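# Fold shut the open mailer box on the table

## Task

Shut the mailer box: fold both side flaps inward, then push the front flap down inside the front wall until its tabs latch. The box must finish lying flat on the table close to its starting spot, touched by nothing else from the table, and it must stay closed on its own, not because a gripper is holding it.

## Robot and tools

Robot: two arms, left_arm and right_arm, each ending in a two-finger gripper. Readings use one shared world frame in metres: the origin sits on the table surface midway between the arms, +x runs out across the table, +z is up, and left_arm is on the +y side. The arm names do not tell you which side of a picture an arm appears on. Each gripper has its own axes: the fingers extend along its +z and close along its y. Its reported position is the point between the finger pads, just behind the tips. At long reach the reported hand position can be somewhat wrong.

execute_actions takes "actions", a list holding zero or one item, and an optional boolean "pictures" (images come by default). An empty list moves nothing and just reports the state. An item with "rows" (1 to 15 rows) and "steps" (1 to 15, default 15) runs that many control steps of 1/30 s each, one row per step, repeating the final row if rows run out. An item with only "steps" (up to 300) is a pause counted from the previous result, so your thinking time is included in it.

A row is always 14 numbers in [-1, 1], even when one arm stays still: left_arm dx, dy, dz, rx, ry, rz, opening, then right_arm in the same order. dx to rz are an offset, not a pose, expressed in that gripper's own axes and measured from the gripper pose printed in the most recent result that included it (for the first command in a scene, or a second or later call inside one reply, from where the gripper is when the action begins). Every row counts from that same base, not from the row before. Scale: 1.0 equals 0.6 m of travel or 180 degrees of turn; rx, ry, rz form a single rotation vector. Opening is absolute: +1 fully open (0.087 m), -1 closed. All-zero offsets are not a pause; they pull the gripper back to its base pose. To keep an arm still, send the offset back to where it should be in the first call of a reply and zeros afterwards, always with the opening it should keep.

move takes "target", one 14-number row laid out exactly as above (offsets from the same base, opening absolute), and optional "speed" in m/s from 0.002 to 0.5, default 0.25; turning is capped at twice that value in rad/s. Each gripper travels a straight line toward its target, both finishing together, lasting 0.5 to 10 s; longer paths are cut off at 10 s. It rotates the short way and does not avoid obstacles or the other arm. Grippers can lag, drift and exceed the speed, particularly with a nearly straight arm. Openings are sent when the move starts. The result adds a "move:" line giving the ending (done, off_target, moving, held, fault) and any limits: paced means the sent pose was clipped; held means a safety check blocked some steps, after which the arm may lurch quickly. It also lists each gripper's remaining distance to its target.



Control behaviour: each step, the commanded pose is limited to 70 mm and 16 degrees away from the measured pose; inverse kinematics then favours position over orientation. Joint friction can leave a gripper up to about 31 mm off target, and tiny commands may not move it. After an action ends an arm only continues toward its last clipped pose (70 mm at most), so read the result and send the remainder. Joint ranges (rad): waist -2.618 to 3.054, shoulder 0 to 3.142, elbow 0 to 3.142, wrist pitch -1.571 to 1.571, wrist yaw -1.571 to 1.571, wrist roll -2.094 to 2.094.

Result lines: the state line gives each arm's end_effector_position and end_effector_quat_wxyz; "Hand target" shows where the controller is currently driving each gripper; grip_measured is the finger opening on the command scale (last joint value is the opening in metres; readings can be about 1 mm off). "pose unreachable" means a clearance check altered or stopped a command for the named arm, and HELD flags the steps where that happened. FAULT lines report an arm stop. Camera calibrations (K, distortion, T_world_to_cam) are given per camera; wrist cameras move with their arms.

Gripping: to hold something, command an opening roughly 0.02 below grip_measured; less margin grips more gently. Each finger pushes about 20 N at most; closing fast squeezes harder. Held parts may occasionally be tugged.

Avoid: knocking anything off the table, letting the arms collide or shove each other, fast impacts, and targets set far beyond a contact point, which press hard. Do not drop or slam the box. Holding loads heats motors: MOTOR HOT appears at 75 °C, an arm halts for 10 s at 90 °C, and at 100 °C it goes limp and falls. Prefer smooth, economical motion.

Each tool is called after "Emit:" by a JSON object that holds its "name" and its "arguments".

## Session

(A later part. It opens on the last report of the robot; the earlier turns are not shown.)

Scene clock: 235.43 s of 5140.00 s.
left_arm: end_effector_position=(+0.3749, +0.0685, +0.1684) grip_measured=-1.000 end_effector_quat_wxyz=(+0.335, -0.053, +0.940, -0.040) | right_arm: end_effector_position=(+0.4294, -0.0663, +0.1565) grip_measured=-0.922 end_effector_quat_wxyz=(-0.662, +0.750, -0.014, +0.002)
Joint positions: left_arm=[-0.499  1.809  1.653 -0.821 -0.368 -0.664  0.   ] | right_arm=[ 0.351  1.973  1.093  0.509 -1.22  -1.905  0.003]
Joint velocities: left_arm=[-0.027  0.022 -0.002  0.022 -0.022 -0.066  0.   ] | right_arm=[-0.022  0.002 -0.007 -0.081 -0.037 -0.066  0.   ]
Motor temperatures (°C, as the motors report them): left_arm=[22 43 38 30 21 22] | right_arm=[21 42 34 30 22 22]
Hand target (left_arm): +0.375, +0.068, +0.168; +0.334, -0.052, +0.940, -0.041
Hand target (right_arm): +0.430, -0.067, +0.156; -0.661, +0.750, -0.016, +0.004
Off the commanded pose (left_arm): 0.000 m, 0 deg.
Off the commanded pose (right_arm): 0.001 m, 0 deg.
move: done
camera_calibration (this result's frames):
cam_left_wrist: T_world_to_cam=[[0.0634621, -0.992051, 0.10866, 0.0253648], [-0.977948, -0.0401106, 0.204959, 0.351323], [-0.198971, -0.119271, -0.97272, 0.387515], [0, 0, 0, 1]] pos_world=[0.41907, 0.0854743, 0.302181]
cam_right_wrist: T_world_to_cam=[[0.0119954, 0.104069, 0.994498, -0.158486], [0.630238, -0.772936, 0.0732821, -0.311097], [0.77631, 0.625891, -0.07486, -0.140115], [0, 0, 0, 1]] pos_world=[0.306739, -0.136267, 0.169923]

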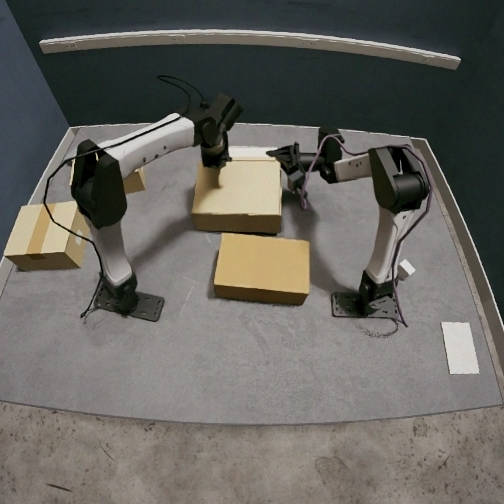

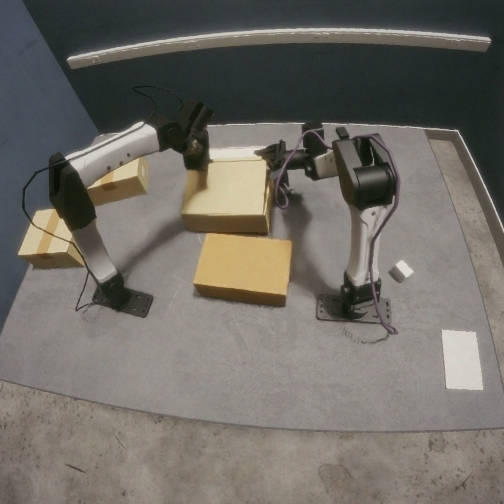

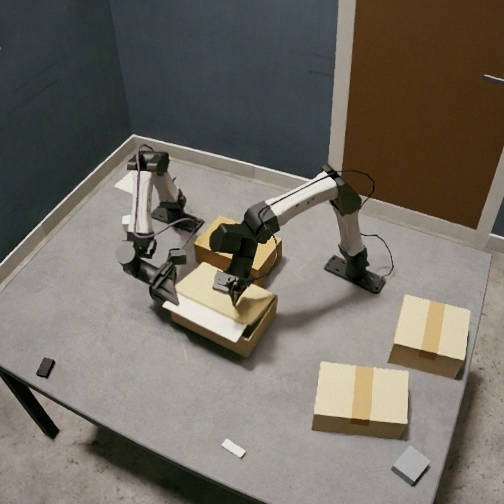

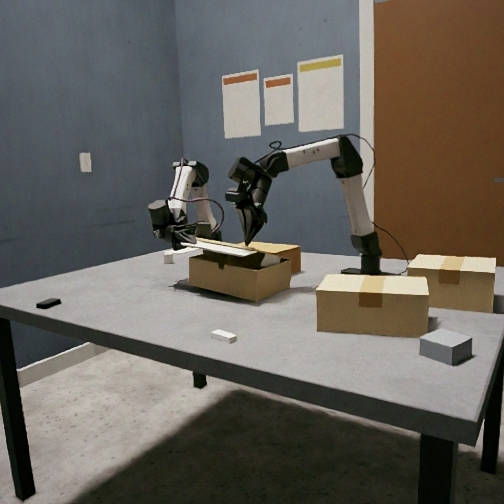

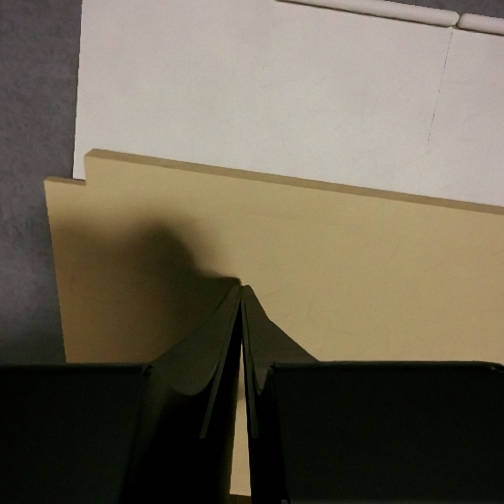

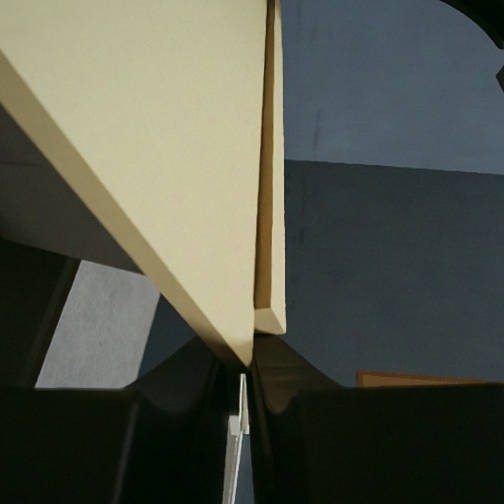

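Emit:
{"name": "move", "arguments": {"target": [0,0,-0.04,0,0,0,-1, 0,0,0,0.045,0,0,-1], "speed": 0.1}}

Emit:
{"name": "move", "arguments": {"target": [0,0,0,0,0,0,-1, -0.01,0.03,0,0,0,0.47,-1], "speed": 0.2}}

Scene clock: 240.37 s of 5140.00 s.
left_arm: end_effector_position=(+0.3642, +0.0699, +0.1837) grip_measured=-1.000 end_effector_quat_wxyz=(+0.337, -0.054, +0.939, -0.042) | right_arm: end_effector_position=(+0.4304, -0.0640, +0.1659) grip_measured=-0.925 end_effector_quat_wxyz=(+0.712, -0.703, +0.005, -0.007)
Joint positions: left_arm=[-0.514  1.773  1.668 -0.87  -0.377 -0.68   0.   ] | right_arm=[ 0.351  2.083  1.03   1.093 -1.248 -1.534  0.003]
Joint velocities: left_arm=[ 0.012 -0.002  0.007  0.022  0.022 -0.022  0.   ] | right_arm=[ 0.007  0.012  0.007  0.037 -0.022  0.051  0.   ]
Motor temperatures (°C, as the motors report them): left_arm=[22 43 38 30 21 22] | right_arm=[21 41 34 30 22 22]
Hand target (left_arm): +0.360, +0.069, +0.187; +0.335, -0.053, +0.940, -0.040
Hand target (right_arm): +0.430, -0.066, +0.156; +0.711, -0.703, +0.014, -0.004
Off the commanded pose (left_arm): 0.006 m, 0 deg.
Off the commanded pose (right_arm): 0.010 m, 1 deg.
After step 90, 0.53 s passed at rest.
move: done
camera_calibration (this result's frames):
cam_left_wrist: T_world_to_cam=[[0.0650526, -0.9913, 0.11442, 0.0240798], [-0.978983, -0.0411895, 0.19974, 0.339165], [-0.193289, -0.125009, -0.973145, 0.398797], [0, 0, 0, 1]] pos_world=[0.407553, 0.0876935, 0.317588]
cam_right_wrist: T_world_to_cam=[[-0.00779423, -0.0330216, 0.999424, -0.169096], [0.634791, -0.77241, -0.0205704, -0.296977], [0.772645, 0.634265, 0.0269822, -0.156361], [0, 0, 0, 1]] pos_world=[0.308012, -0.135797, 0.167109]

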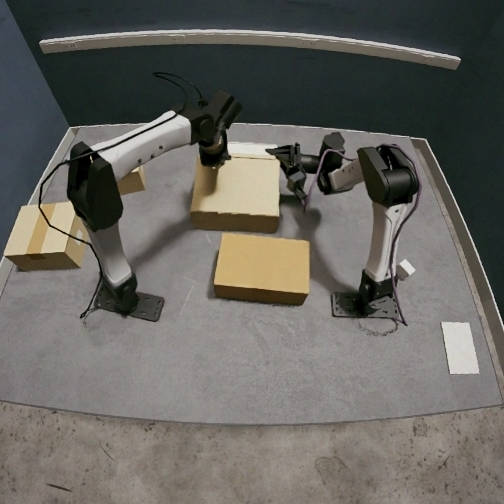

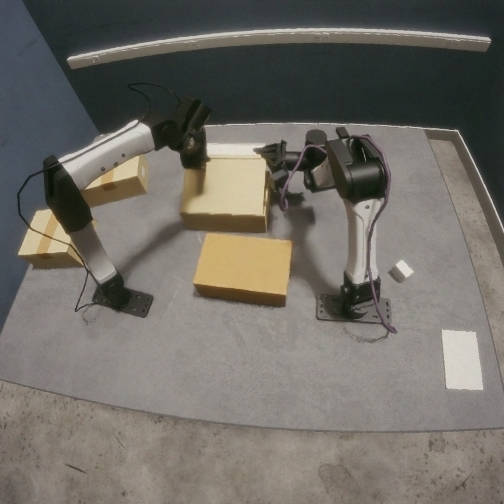

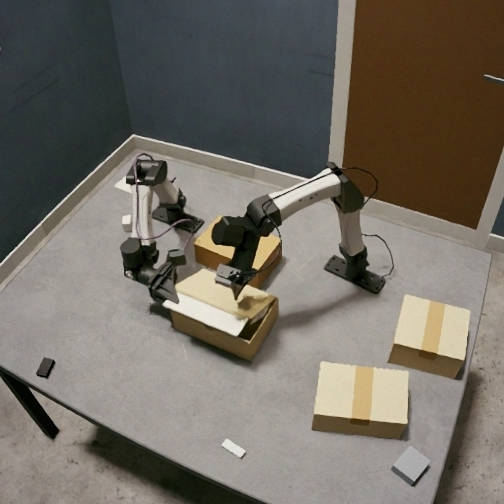

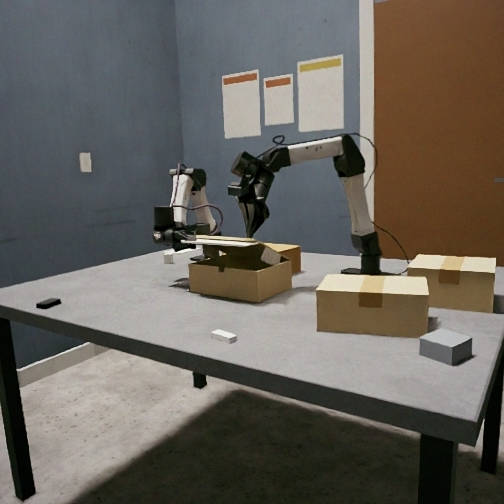

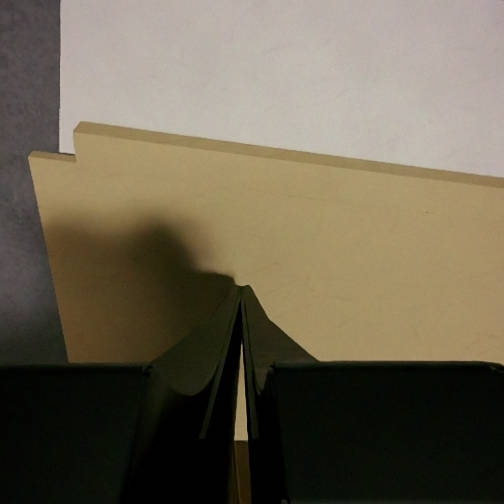

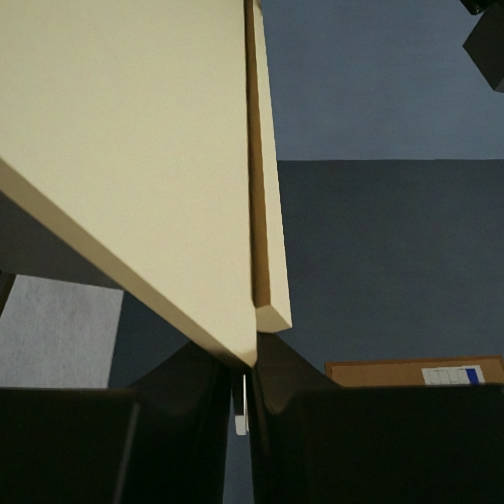

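Scene clock: 244.67 s of 5140.00 s.
left_arm: end_effector_position=(+0.3642, +0.0699, +0.1837) grip_measured=-1.000 end_effector_quat_wxyz=(+0.337, -0.054, +0.939, -0.042) | right_arm: end_effector_position=(+0.4192, -0.0620, +0.1475) grip_measured=-0.927 end_effector_quat_wxyz=(+0.534, -0.521, +0.473, +0.470)
Joint positions: left_arm=[-0.514  1.773  1.668 -0.87  -0.377 -0.68   0.   ] | right_arm=[ 0.334  2.091  1.174  0.952 -1.266 -0.078  0.003]
Joint velocities: left_arm=[ 0.007  0.007 -0.007 -0.022 -0.022  0.007  0.   ] | right_arm=[-0.007  0.007 -0.007 -0.051 -0.037  0.051  0.001]
Motor temperatures (°C, as the motors report them): left_arm=[22 43 38 30 21 22] | right_arm=[21 42 34 30 22 22]
Hand target (left_arm): +0.364, +0.070, +0.184; +0.337, -0.054, +0.939, -0.042
Hand target (right_arm): +0.425, -0.064, +0.148; +0.531, -0.516, +0.477, +0.474
Off the commanded pose (left_arm): 0.000 m, 0 deg.
Off the commanded pose (right_arm): 0.006 m, 1 deg.
move: done
camera_calibration (this result's frames):
cam_left_wrist: T_world_to_cam=[[0.0650526, -0.9913, 0.11442, 0.0240798], [-0.978983, -0.0411895, 0.19974, 0.339165], [-0.193289, -0.125009, -0.973145, 0.398797], [0, 0, 0, 1]] pos_world=[0.407553, 0.0876935, 0.317588]
cam_right_wrist: T_world_to_cam=[[0.992453, -0.0368563, 0.116955, -0.440095], [0.0488864, -0.755774, -0.653005, 0.0512636], [0.112459, 0.653795, -0.748268, 0.243815], [0, 0, 0, 1]] pos_world=[0.406848, -0.136882, 0.267386]

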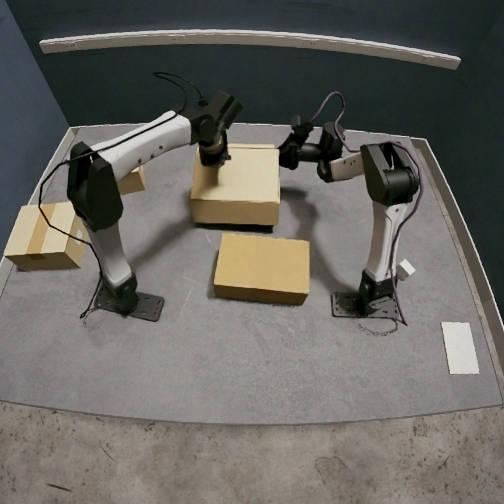

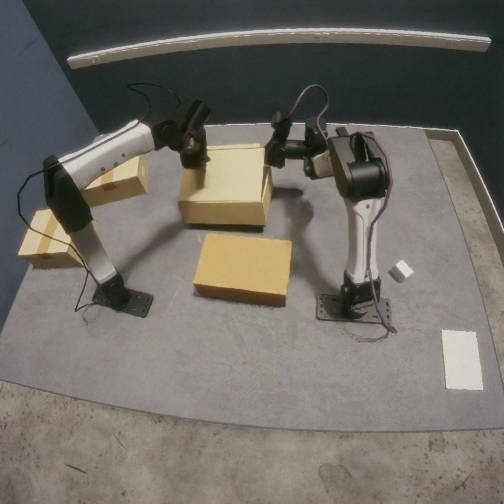

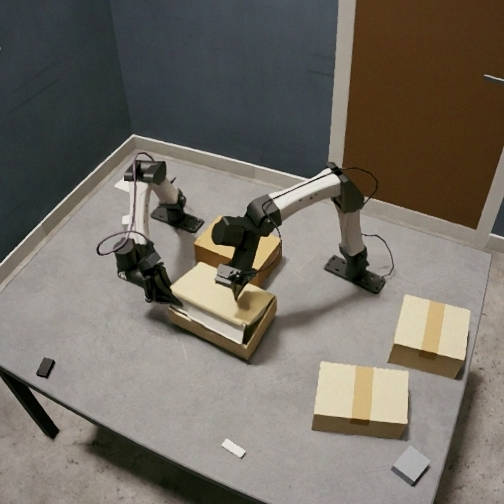

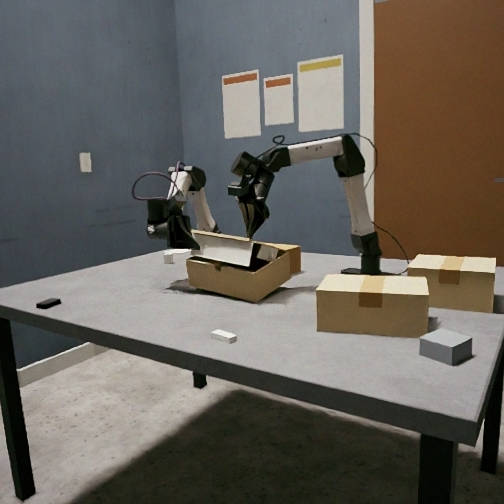

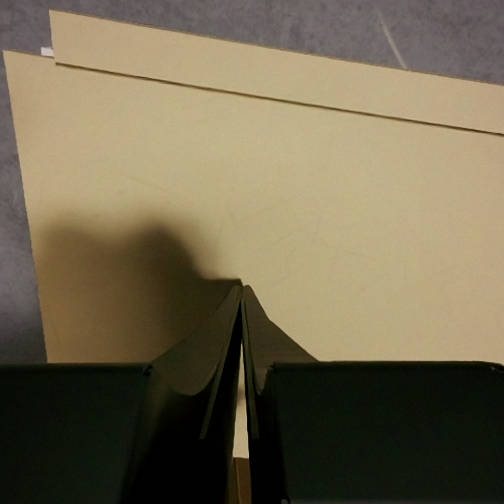

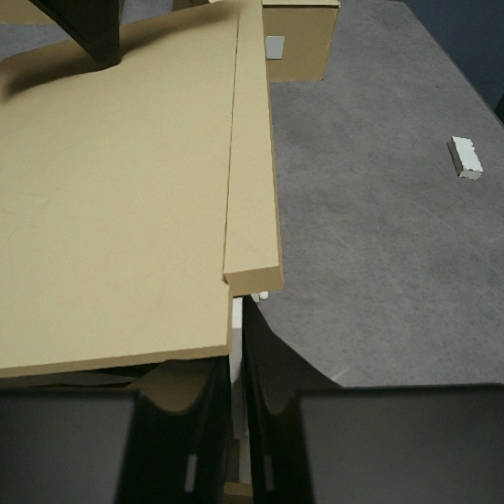

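Emit:
{"name": "move", "arguments": {"target": [0.04,0,0.05,0,0,0,-1, 0.065,0,-0.03,-0.04,0,0,-1], "speed": 0.06}}

Scene clock: 247.70 s of 5140.00 s.
left_arm: end_effector_position=(+0.3687, +0.0606, +0.1633) grip_measured=-1.000 end_effector_quat_wxyz=(+0.350, -0.056, +0.933, -0.058) | right_arm: end_effector_position=(+0.4268, -0.0754, +0.1251) grip_measured=-0.926 end_effector_quat_wxyz=(-0.528, +0.557, -0.429, -0.477)
Joint positions: left_arm=[-0.522  1.766  1.56  -0.729 -0.375 -0.685  0.   ] | right_arm=[ 0.291  2.204  1.239  1.033 -1.403 -0.113  0.003]
Joint velocities: left_arm=[-0.007  0.002 -0.007  0.066 -0.051  0.007  0.   ] | right_arm=[ 0.007  0.027  0.002 -0.007 -0.051 -0.007 -0.001]
Motor temperatures (°C, as the motors report them): left_arm=[22 43 38 30 21 22] | right_arm=[21 42 34 30 22 22]
Hand target (left_arm): +0.365, +0.065, +0.146; +0.337, -0.054, +0.939, -0.042
Hand target (right_arm): +0.423, -0.080, +0.110; +0.501, -0.551, +0.442, +0.499
Off the commanded pose (left_arm): 0.019 m, 2 deg.
Off the commanded pose (right_arm): 0.017 m, 4 deg.
move: off_target (left_arm, right_arm)
camera_calibration (this result's frames):
cam_left_wrist: T_world_to_cam=[[0.0548808, -0.987814, 0.145643, 0.0153346], [-0.984617, -0.0293062, 0.172254, 0.353186], [-0.165887, -0.152856, -0.974226, 0.370475], [0, 0, 0, 1]] pos_world=[0.408368, 0.0821275, 0.297856]
cam_right_wrist: T_world_to_cam=[[0.981336, 0.0548446, 0.184312, -0.442348], [0.16328, -0.743947, -0.647984, -0.0224513], [0.10158, 0.665985, -0.739017, 0.239287], [0, 0, 0, 1]] pos_world=[0.413452, -0.151804, 0.243819]

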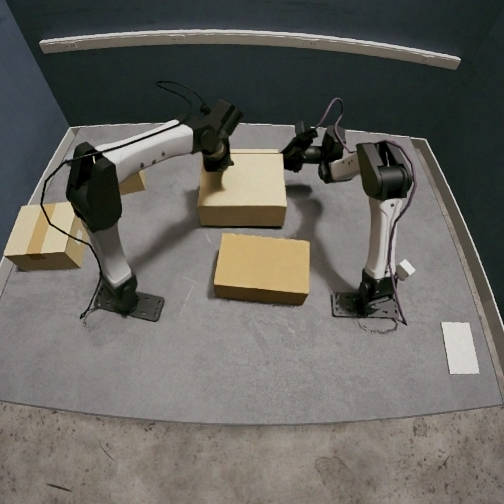

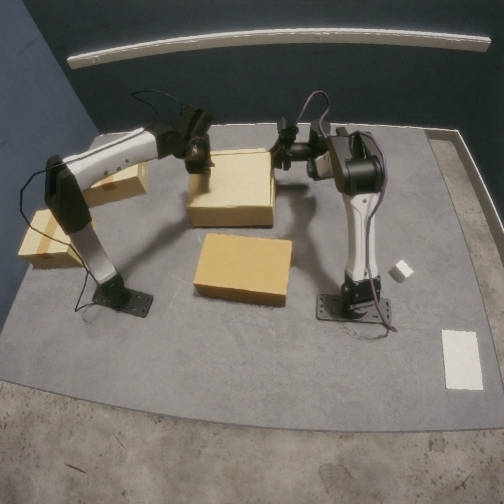

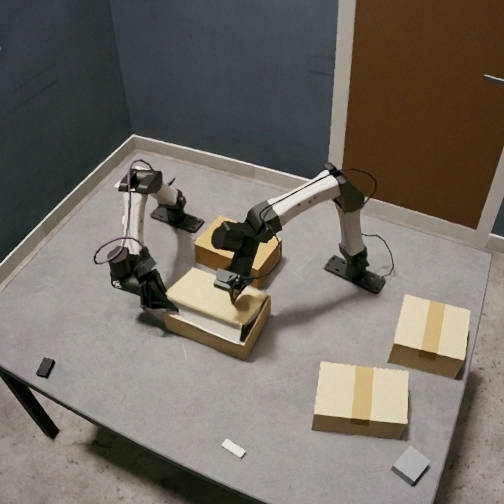

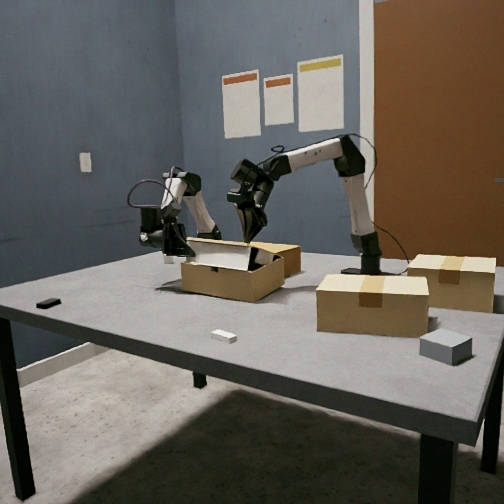

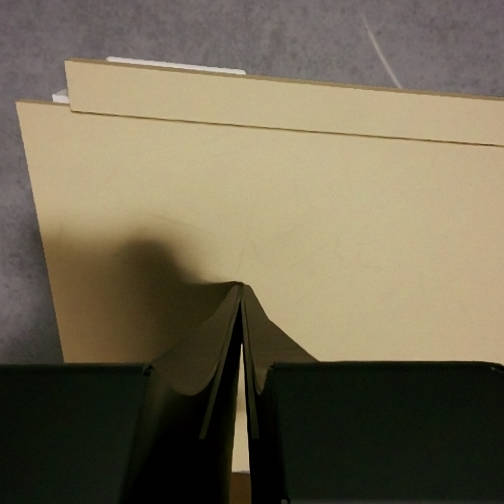

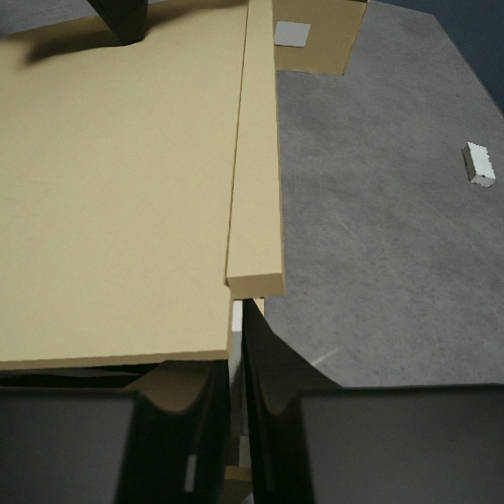

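Emit:
{"name": "move", "arguments": {"target": [0.05,0,0.06,0,0,0,-1, 0,0,0,0,0,0,-0.8], "speed": 0.05}}

Emit:
{"name": "move", "arguments": {"target": [0,0,0,0,0,0,-1, 0,0,-0.12,0,0,0,-0.8], "speed": 0.08}}

Scene clock: 251.53 s of 5140.00 s.
left_arm: end_effector_position=(+0.3844, +0.0575, +0.1589) grip_measured=-1.000 end_effector_quat_wxyz=(+0.394, -0.072, +0.914, -0.072) | right_arm: end_effector_position=(+0.4340, -0.0806, +0.1245) grip_measured=-0.800 end_effector_quat_wxyz=(+0.535, -0.549, +0.439, +0.469)
Joint positions: left_arm=[-0.522  1.746  1.464 -0.556 -0.419 -0.684  0.   ] | right_arm=[ 0.278  2.205  1.239  1.027 -1.382 -0.117  0.009]
Joint velocities: left_arm=[ 0.012  0.002 -0.022  0.037  0.007  0.051  0.   ] | right_arm=[-0.007 -0.007 -0.002  0.022  0.066 -0.022  0.   ]
Motor temperatures (°C, as the motors report them): left_arm=[22 43 37 31 21 22] | right_arm=[21 41 34 29 22 22]
Hand target (left_arm): +0.369, +0.055, +0.119; +0.349, -0.057, +0.934, -0.058
Hand target (right_arm): +0.427, -0.075, +0.125; +0.528, -0.557, +0.429, +0.477
Off the commanded pose (left_arm): 0.044 m, 6 deg.
Off the commanded pose (right_arm): 0.009 m, 2 deg.
move: off_target (left_arm)
camera_calibration (this result's frames):
cam_left_wrist: T_world_to_cam=[[0.0660426, -0.9804, 0.18562, 0.000971435], [-0.995531, -0.0521562, 0.0787279, 0.389628], [-0.0675035, -0.18999, -0.979463, 0.333459], [0, 0, 0, 1]] pos_world=[0.410332, 0.0846279, 0.295756]
cam_right_wrist: T_world_to_cam=[[0.98307, 0.0218585, 0.181924, -0.452106], [0.136639, -0.748959, -0.648375, -0.0166992], [0.122081, 0.662255, -0.739266, 0.232439], [0, 0, 0, 1]] pos_world=[0.418357, -0.156559, 0.243256]

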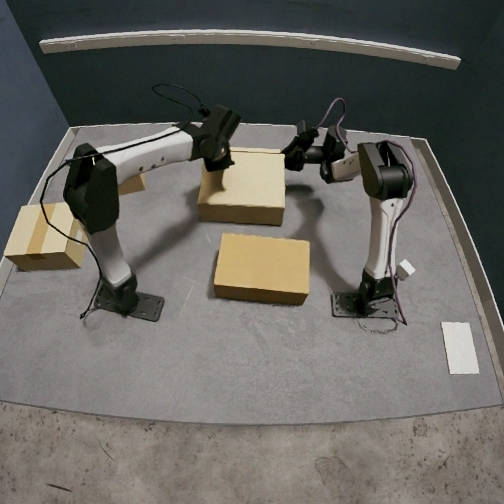

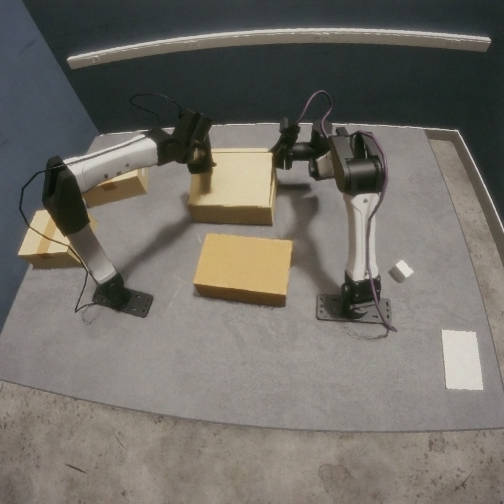

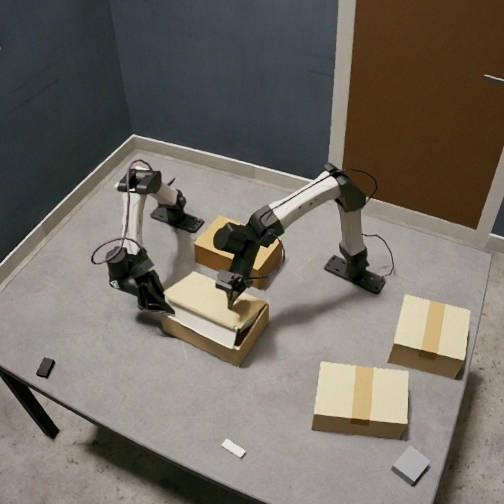

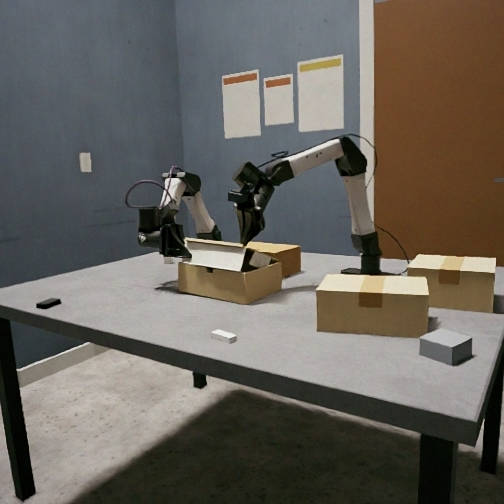

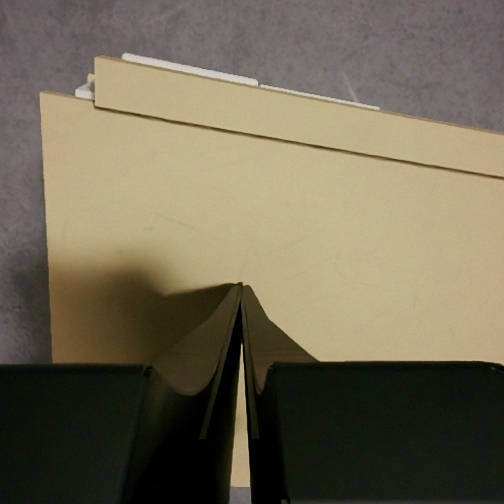

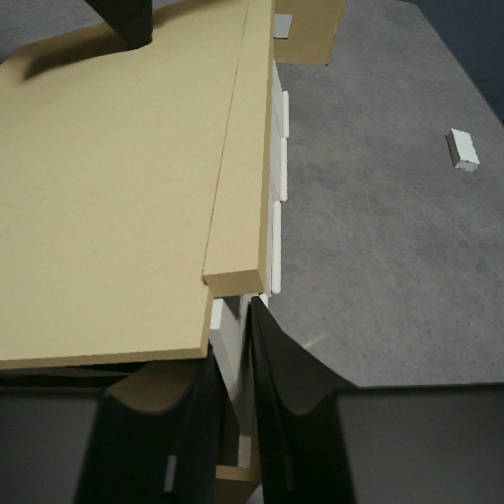

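Scene clock: 252.87 s of 5140.00 s.
left_arm: end_effector_position=(+0.3858, +0.0564, +0.1629) grip_measured=-1.000 end_effector_quat_wxyz=(+0.399, -0.073, +0.911, -0.077) | right_arm: end_effector_position=(+0.4424, -0.1499, +0.1242) grip_measured=-0.800 end_effector_quat_wxyz=(+0.537, -0.550, +0.441, +0.463)
Joint positions: left_arm=[-0.522  1.741  1.464 -0.546 -0.419 -0.684  0.   ] | right_arm=[ 0.12   2.205  1.217  1.117 -1.531 -0.056  0.009]
Joint velocities: left_arm=[-0.007  0.022 -0.007 -0.095  0.081  0.022  0.   ] | right_arm=[ 0.012 -0.012 -0.012 -0.007  0.007  0.037 -0.   ]
Motor temperatures (°C, as the motors report them): left_arm=[22 43 37 31 21 22] | right_arm=[21 42 34 29 22 22]
Hand target (left_arm): +0.384, +0.058, +0.159; +0.394, -0.072, +0.913, -0.072
Hand target (right_arm): +0.437, -0.152, +0.124; +0.533, -0.551, +0.441, +0.467
Off the commanded pose (left_arm): 0.004 m, 1 deg.
Off the commanded pose (right_arm): 0.006 m, 1 deg.
move: done
camera_calibration (this result's frames):
cam_left_wrist: T_world_to_cam=[[0.0636825, -0.978451, 0.196413, -0.00194911], [-0.996431, -0.0514132, 0.0669506, 0.392874], [-0.0554097, -0.199976, -0.978233, 0.332917], [0, 0, 0, 1]] pos_world=[0.410043, 0.084867, 0.29975]
cam_right_wrist: T_world_to_cam=[[0.981878, 0.0135485, 0.189027, -0.460369], [0.134152, -0.754216, -0.642777, -0.0703544], [0.133859, 0.656487, -0.742366, 0.271416], [0, 0, 0, 1]] pos_world=[0.425133, -0.225006, 0.24329]

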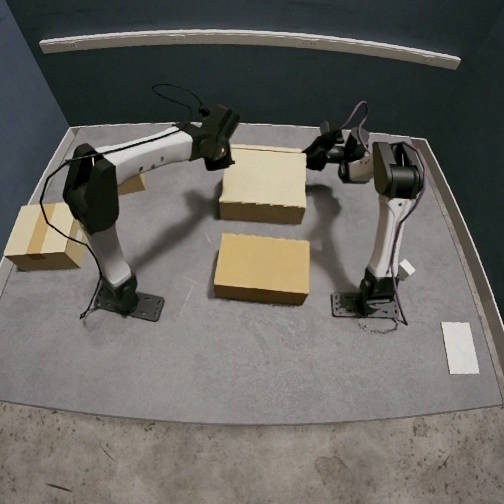

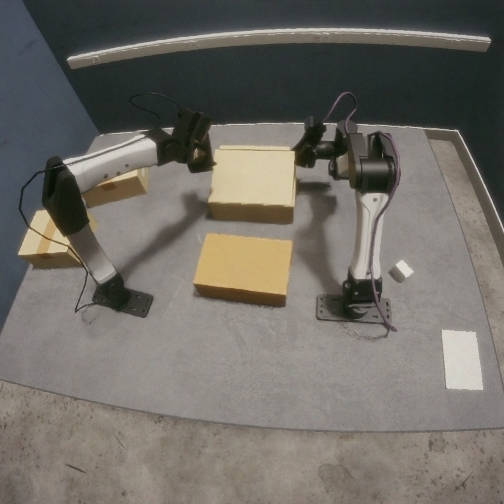

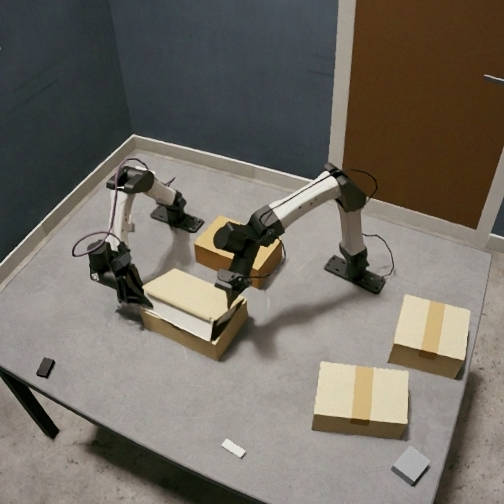

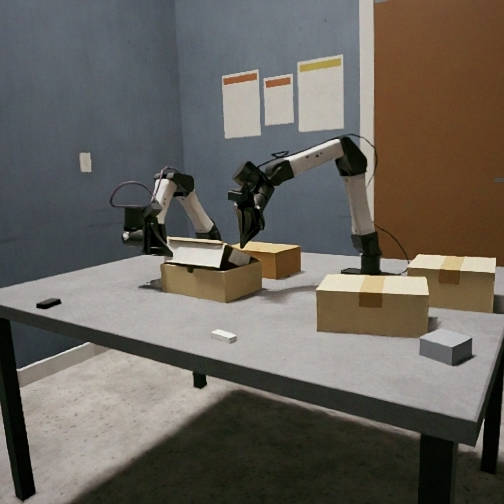

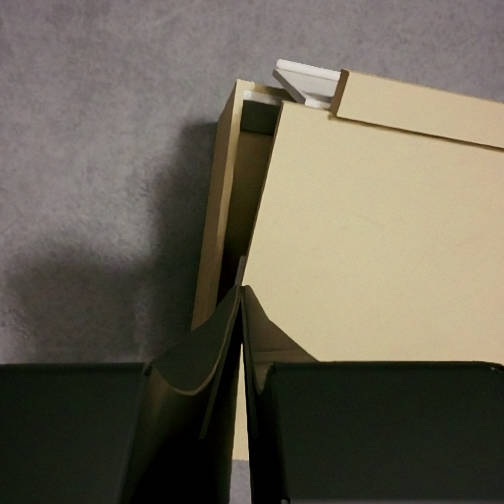

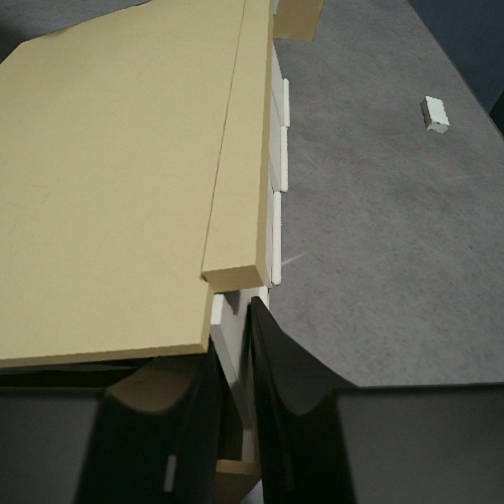

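Emit:
{"name": "move", "arguments": {"target": [0,0,-0.08,0,0,0,-1, 0,0,0,0,0,0,-1], "speed": 0.1}}

Emit:
{"name": "move", "arguments": {"target": [0,0,0,0,0,0,-1, -0.03,0.035,0.125,-0.03,0,0.1,-1], "speed": 0.08}}

Scene clock: 255.87 s of 5140.00 s.
left_arm: end_effector_position=(+0.3538, +0.0600, +0.1924) grip_measured=-1.000 end_effector_quat_wxyz=(+0.401, -0.075, +0.909, -0.081) | right_arm: end_effector_position=(+0.4425, -0.1499, +0.1250) grip_measured=-0.926 end_effector_quat_wxyz=(+0.538, -0.550, +0.441, +0.462)
Joint positions: left_arm=[-0.573  1.638  1.464 -0.658 -0.452 -0.727  0.   ] | right_arm=[ 0.12   2.205  1.217  1.127 -1.531 -0.047  0.003]
Joint velocities: left_arm=[ 0.002  0.002 -0.017  0.051 -0.037  0.081  0.   ] | right_arm=[-0.002 -0.007  0.007 -0.022  0.007  0.066 -0.001]
Motor temperatures (°C, as the motors report them): left_arm=[22 43 38 31 21 22] | right_arm=[21 42 34 29 22 22]
Hand target (left_arm): +0.350, +0.060, +0.195; +0.398, -0.073, +0.911, -0.078
Hand target (right_arm): +0.442, -0.150, +0.124; +0.537, -0.550, +0.441, +0.463
Off the commanded pose (left_arm): 0.004 m, 1 deg.
Off the commanded pose (right_arm): 0.001 m, 0 deg.
move: done
camera_calibration (this result's frames):
cam_left_wrist: T_world_to_cam=[[0.0626572, -0.977052, 0.203578, -0.00321733], [-0.996791, -0.051083, 0.0616248, 0.360304], [-0.0498112, -0.206786, -0.977117, 0.358907], [0, 0, 0, 1]] pos_world=[0.377227, 0.0894788, 0.329146]
cam_right_wrist: T_world_to_cam=[[0.981604, 0.0127447, 0.190502, -0.460798], [0.134579, -0.75394, -0.643011, -0.0699027], [0.135432, 0.65682, -0.741786, 0.271335], [0, 0, 0, 1]] pos_world=[0.424981, -0.225048, 0.244108]

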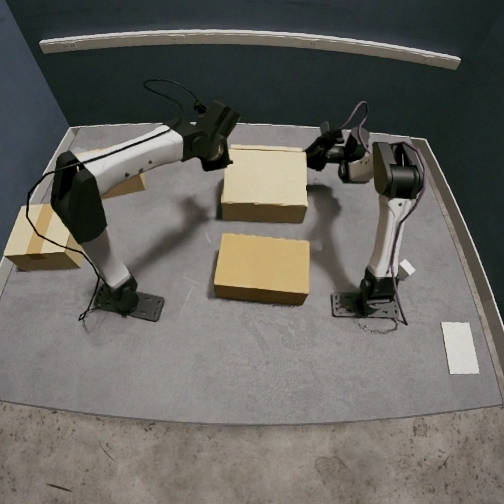

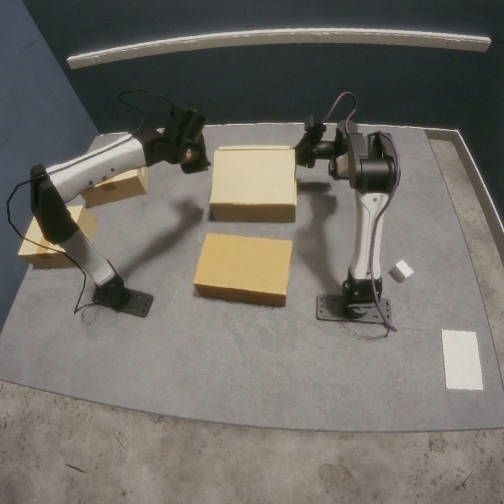

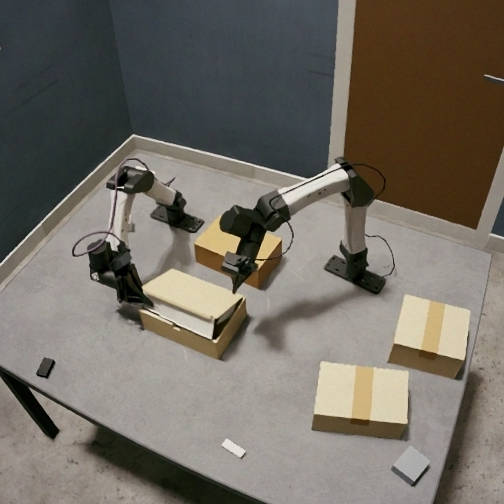

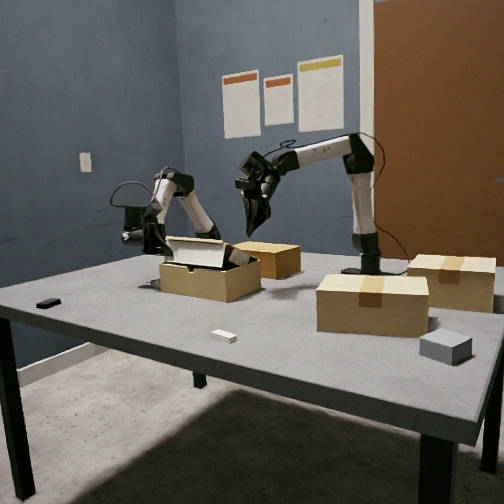

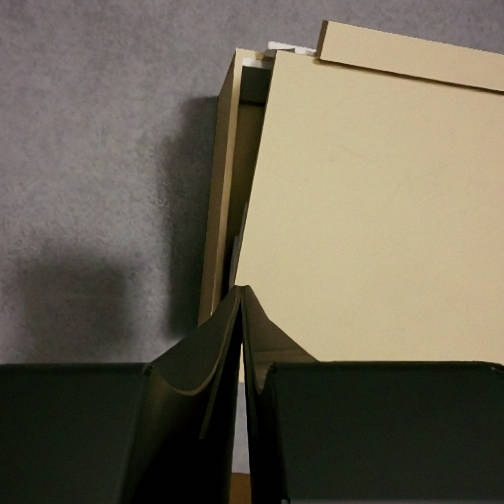

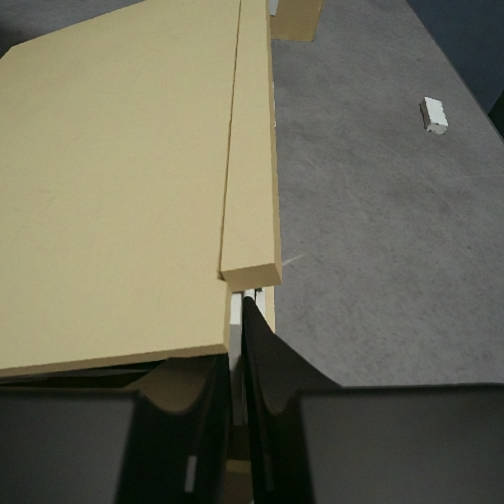

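Scene clock: 258.30 s of 5140.00 s.
left_arm: end_effector_position=(+0.3538, +0.0600, +0.1924) grip_measured=-1.000 end_effector_quat_wxyz=(+0.401, -0.075, +0.909, -0.081) | right_arm: end_effector_position=(+0.4157, -0.0801, +0.1301) grip_measured=-0.926 end_effector_quat_wxyz=(-0.438, +0.501, -0.497, -0.557)
Joint positions: left_arm=[-0.573  1.638  1.464 -0.658 -0.452 -0.727  0.   ] | right_arm=[ 0.281  2.205  1.287  0.955 -1.457  0.152  0.003]
Joint velocities: left_arm=[ 0.002  0.012  0.017 -0.022 -0.022 -0.066  0.   ] | right_arm=[-0.002 -0.012  0.002 -0.066 -0.037 -0.066 -0.001]
Motor temperatures (°C, as the motors report them): left_arm=[22 42 38 31 21 22] | right_arm=[21 42 34 29 22 22]
Hand target (left_arm): +0.354, +0.060, +0.192; +0.401, -0.075, +0.909, -0.081
Hand target (right_arm): +0.416, -0.076, +0.139; -0.433, +0.499, -0.498, -0.561
Off the commanded pose (left_arm): 0.000 m, 0 deg.
Off the commanded pose (right_arm): 0.010 m, 1 deg.
move: done
camera_calibration (this result's frames):
cam_left_wrist: T_world_to_cam=[[0.0626572, -0.977052, 0.203578, -0.00321733], [-0.996791, -0.051083, 0.0616248, 0.360304], [-0.0498112, -0.206786, -0.977117, 0.358907], [0, 0, 0, 1]] pos_world=[0.377227, 0.0894788, 0.329146]
cam_right_wrist: T_world_to_cam=[[0.9888, 0.101412, -0.109498, -0.393288], [0.00689449, -0.76393, -0.645263, 0.0421152], [-0.149086, 0.637281, -0.756073, 0.351435], [0, 0, 0, 1]] pos_world=[0.440987, -0.151905, 0.249821]

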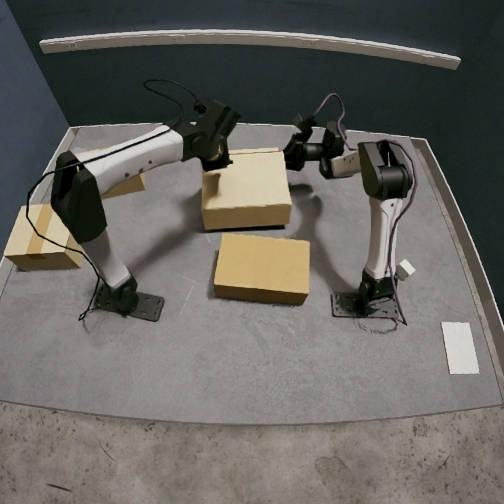

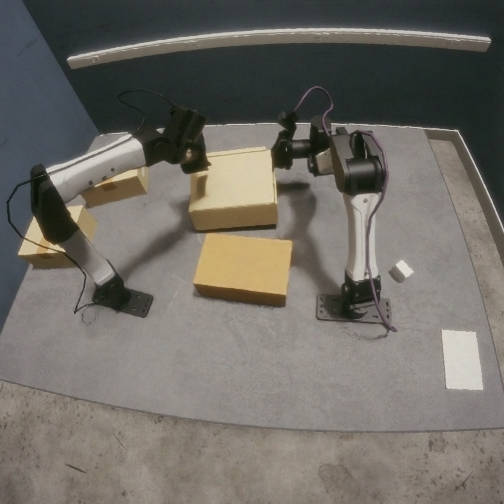

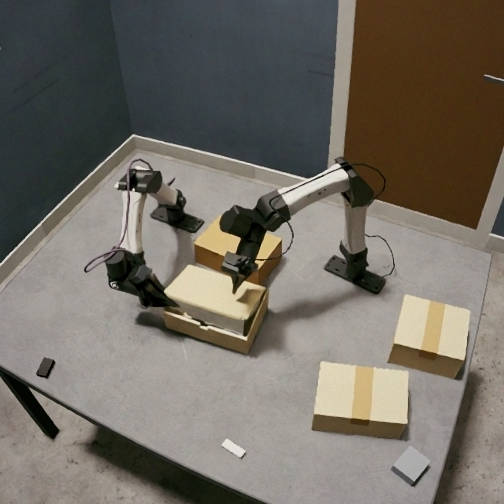

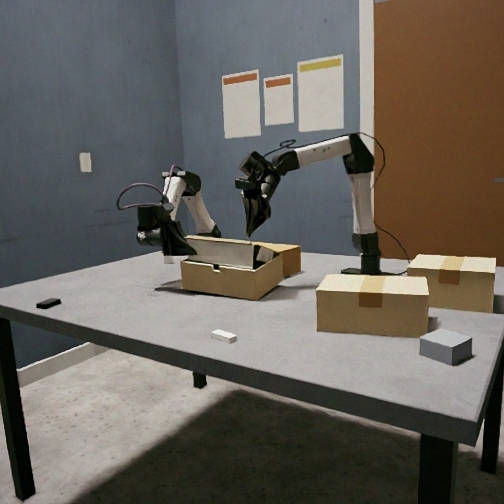

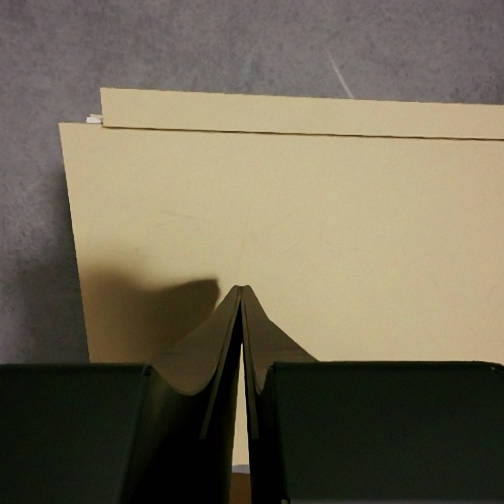

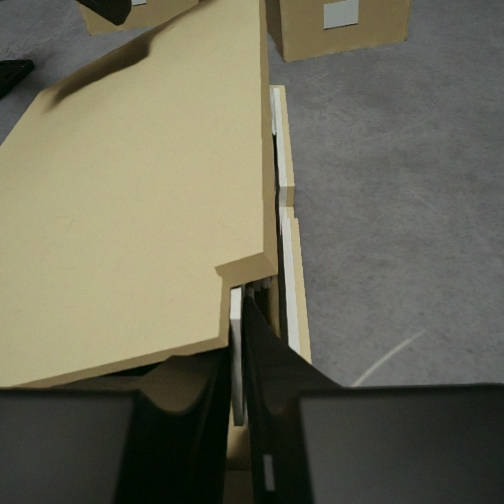

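Flap is inside now. Lower right (and +y a bit).

Emit:
{"name": "move", "arguments": {"target": [0,0,0,0,0,0,-1, 0.07,-0.01,0.03,0,0,0,-1], "speed": 0.05}}

Scene clock: 261.10 s of 5140.00 s.
left_arm: end_effector_position=(+0.3538, +0.0600, +0.1924) grip_measured=-1.000 end_effector_quat_wxyz=(+0.401, -0.075, +0.909, -0.081) | right_arm: end_effector_position=(+0.4183, -0.0666, +0.1034) grip_measured=-0.927 end_effector_quat_wxyz=(-0.454, +0.511, -0.484, -0.546)
Joint positions: left_arm=[-0.573  1.638  1.464 -0.658 -0.452 -0.727  0.   ] | right_arm=[ 0.309  2.287  1.287  1.064 -1.426  0.126  0.003]
Joint velocities: left_arm=[-0.002  0.012  0.007 -0.051  0.037 -0.022  0.   ] | right_arm=[ 0.002 -0.007 -0.017  0.051 -0.007 -0.066  0.001]
Motor temperatures (°C, as the motors report them): left_arm=[22 42 38 31 21 22] | right_arm=[21 42 34 29 22 22]
Hand target (left_arm): +0.354, +0.060, +0.192; +0.401, -0.075, +0.909, -0.081
Hand target (right_arm): +0.414, -0.062, +0.088; -0.438, +0.501, -0.498, -0.557
Off the commanded pose (left_arm): 0.000 m, 0 deg.
Off the commanded pose (right_arm): 0.017 m, 3 deg.
move: off_target (right_arm)
camera_calibration (this result's frames):
cam_left_wrist: T_world_to_cam=[[0.0626572, -0.977052, 0.203578, -0.00321733], [-0.996791, -0.051083, 0.0616248, 0.360304], [-0.0498112, -0.206786, -0.977117, 0.358907], [0, 0, 0, 1]] pos_world=[0.377227, 0.0894788, 0.329146]
cam_right_wrist: T_world_to_cam=[[0.993341, 0.0995692, -0.0579538, -0.407424], [0.0377778, -0.756742, -0.652622, 0.0235562], [-0.108837, 0.646087, -0.755464, 0.306653], [0, 0, 0, 1]] pos_world=[0.437197, -0.139731, 0.223427]

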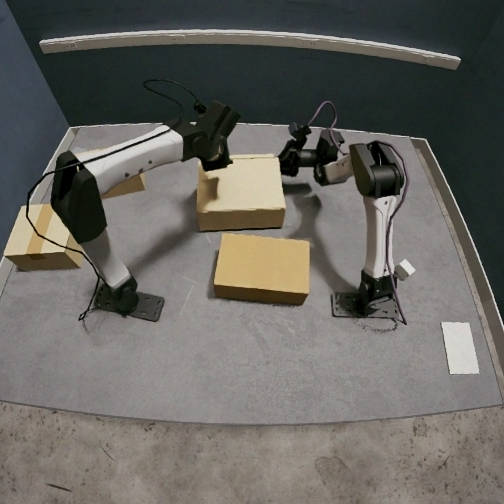

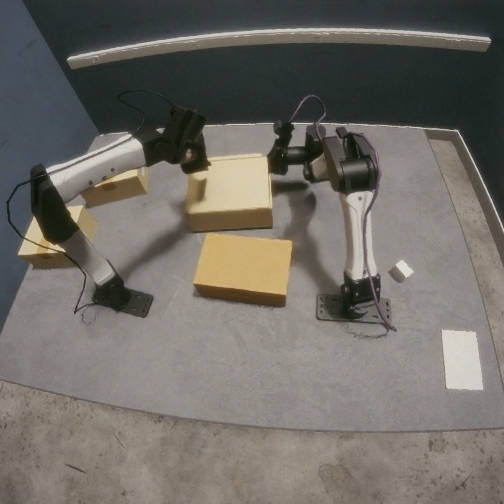

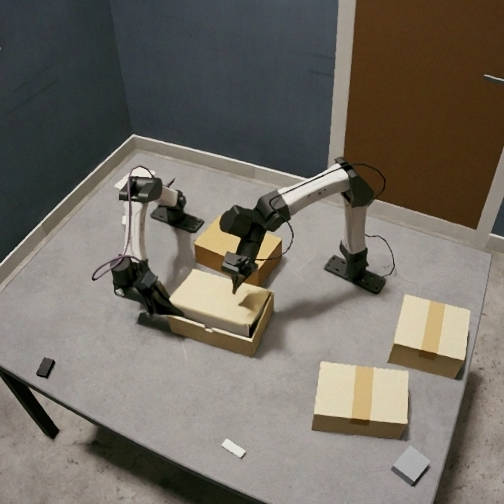

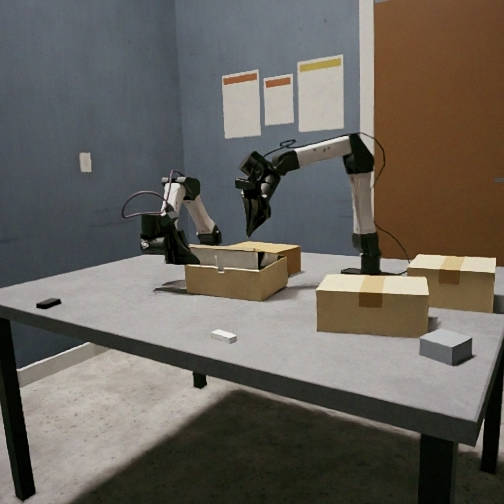

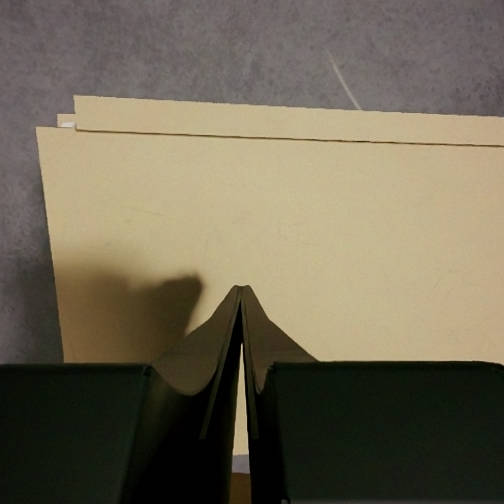

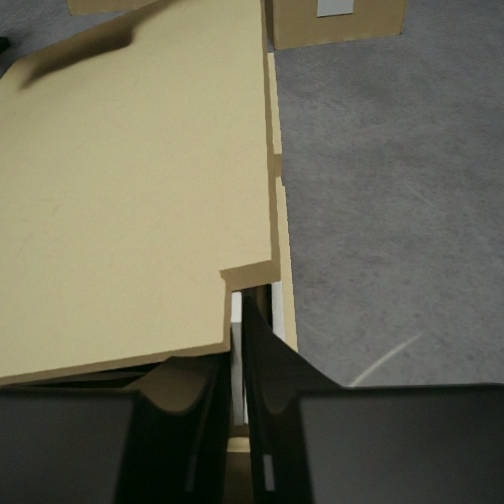

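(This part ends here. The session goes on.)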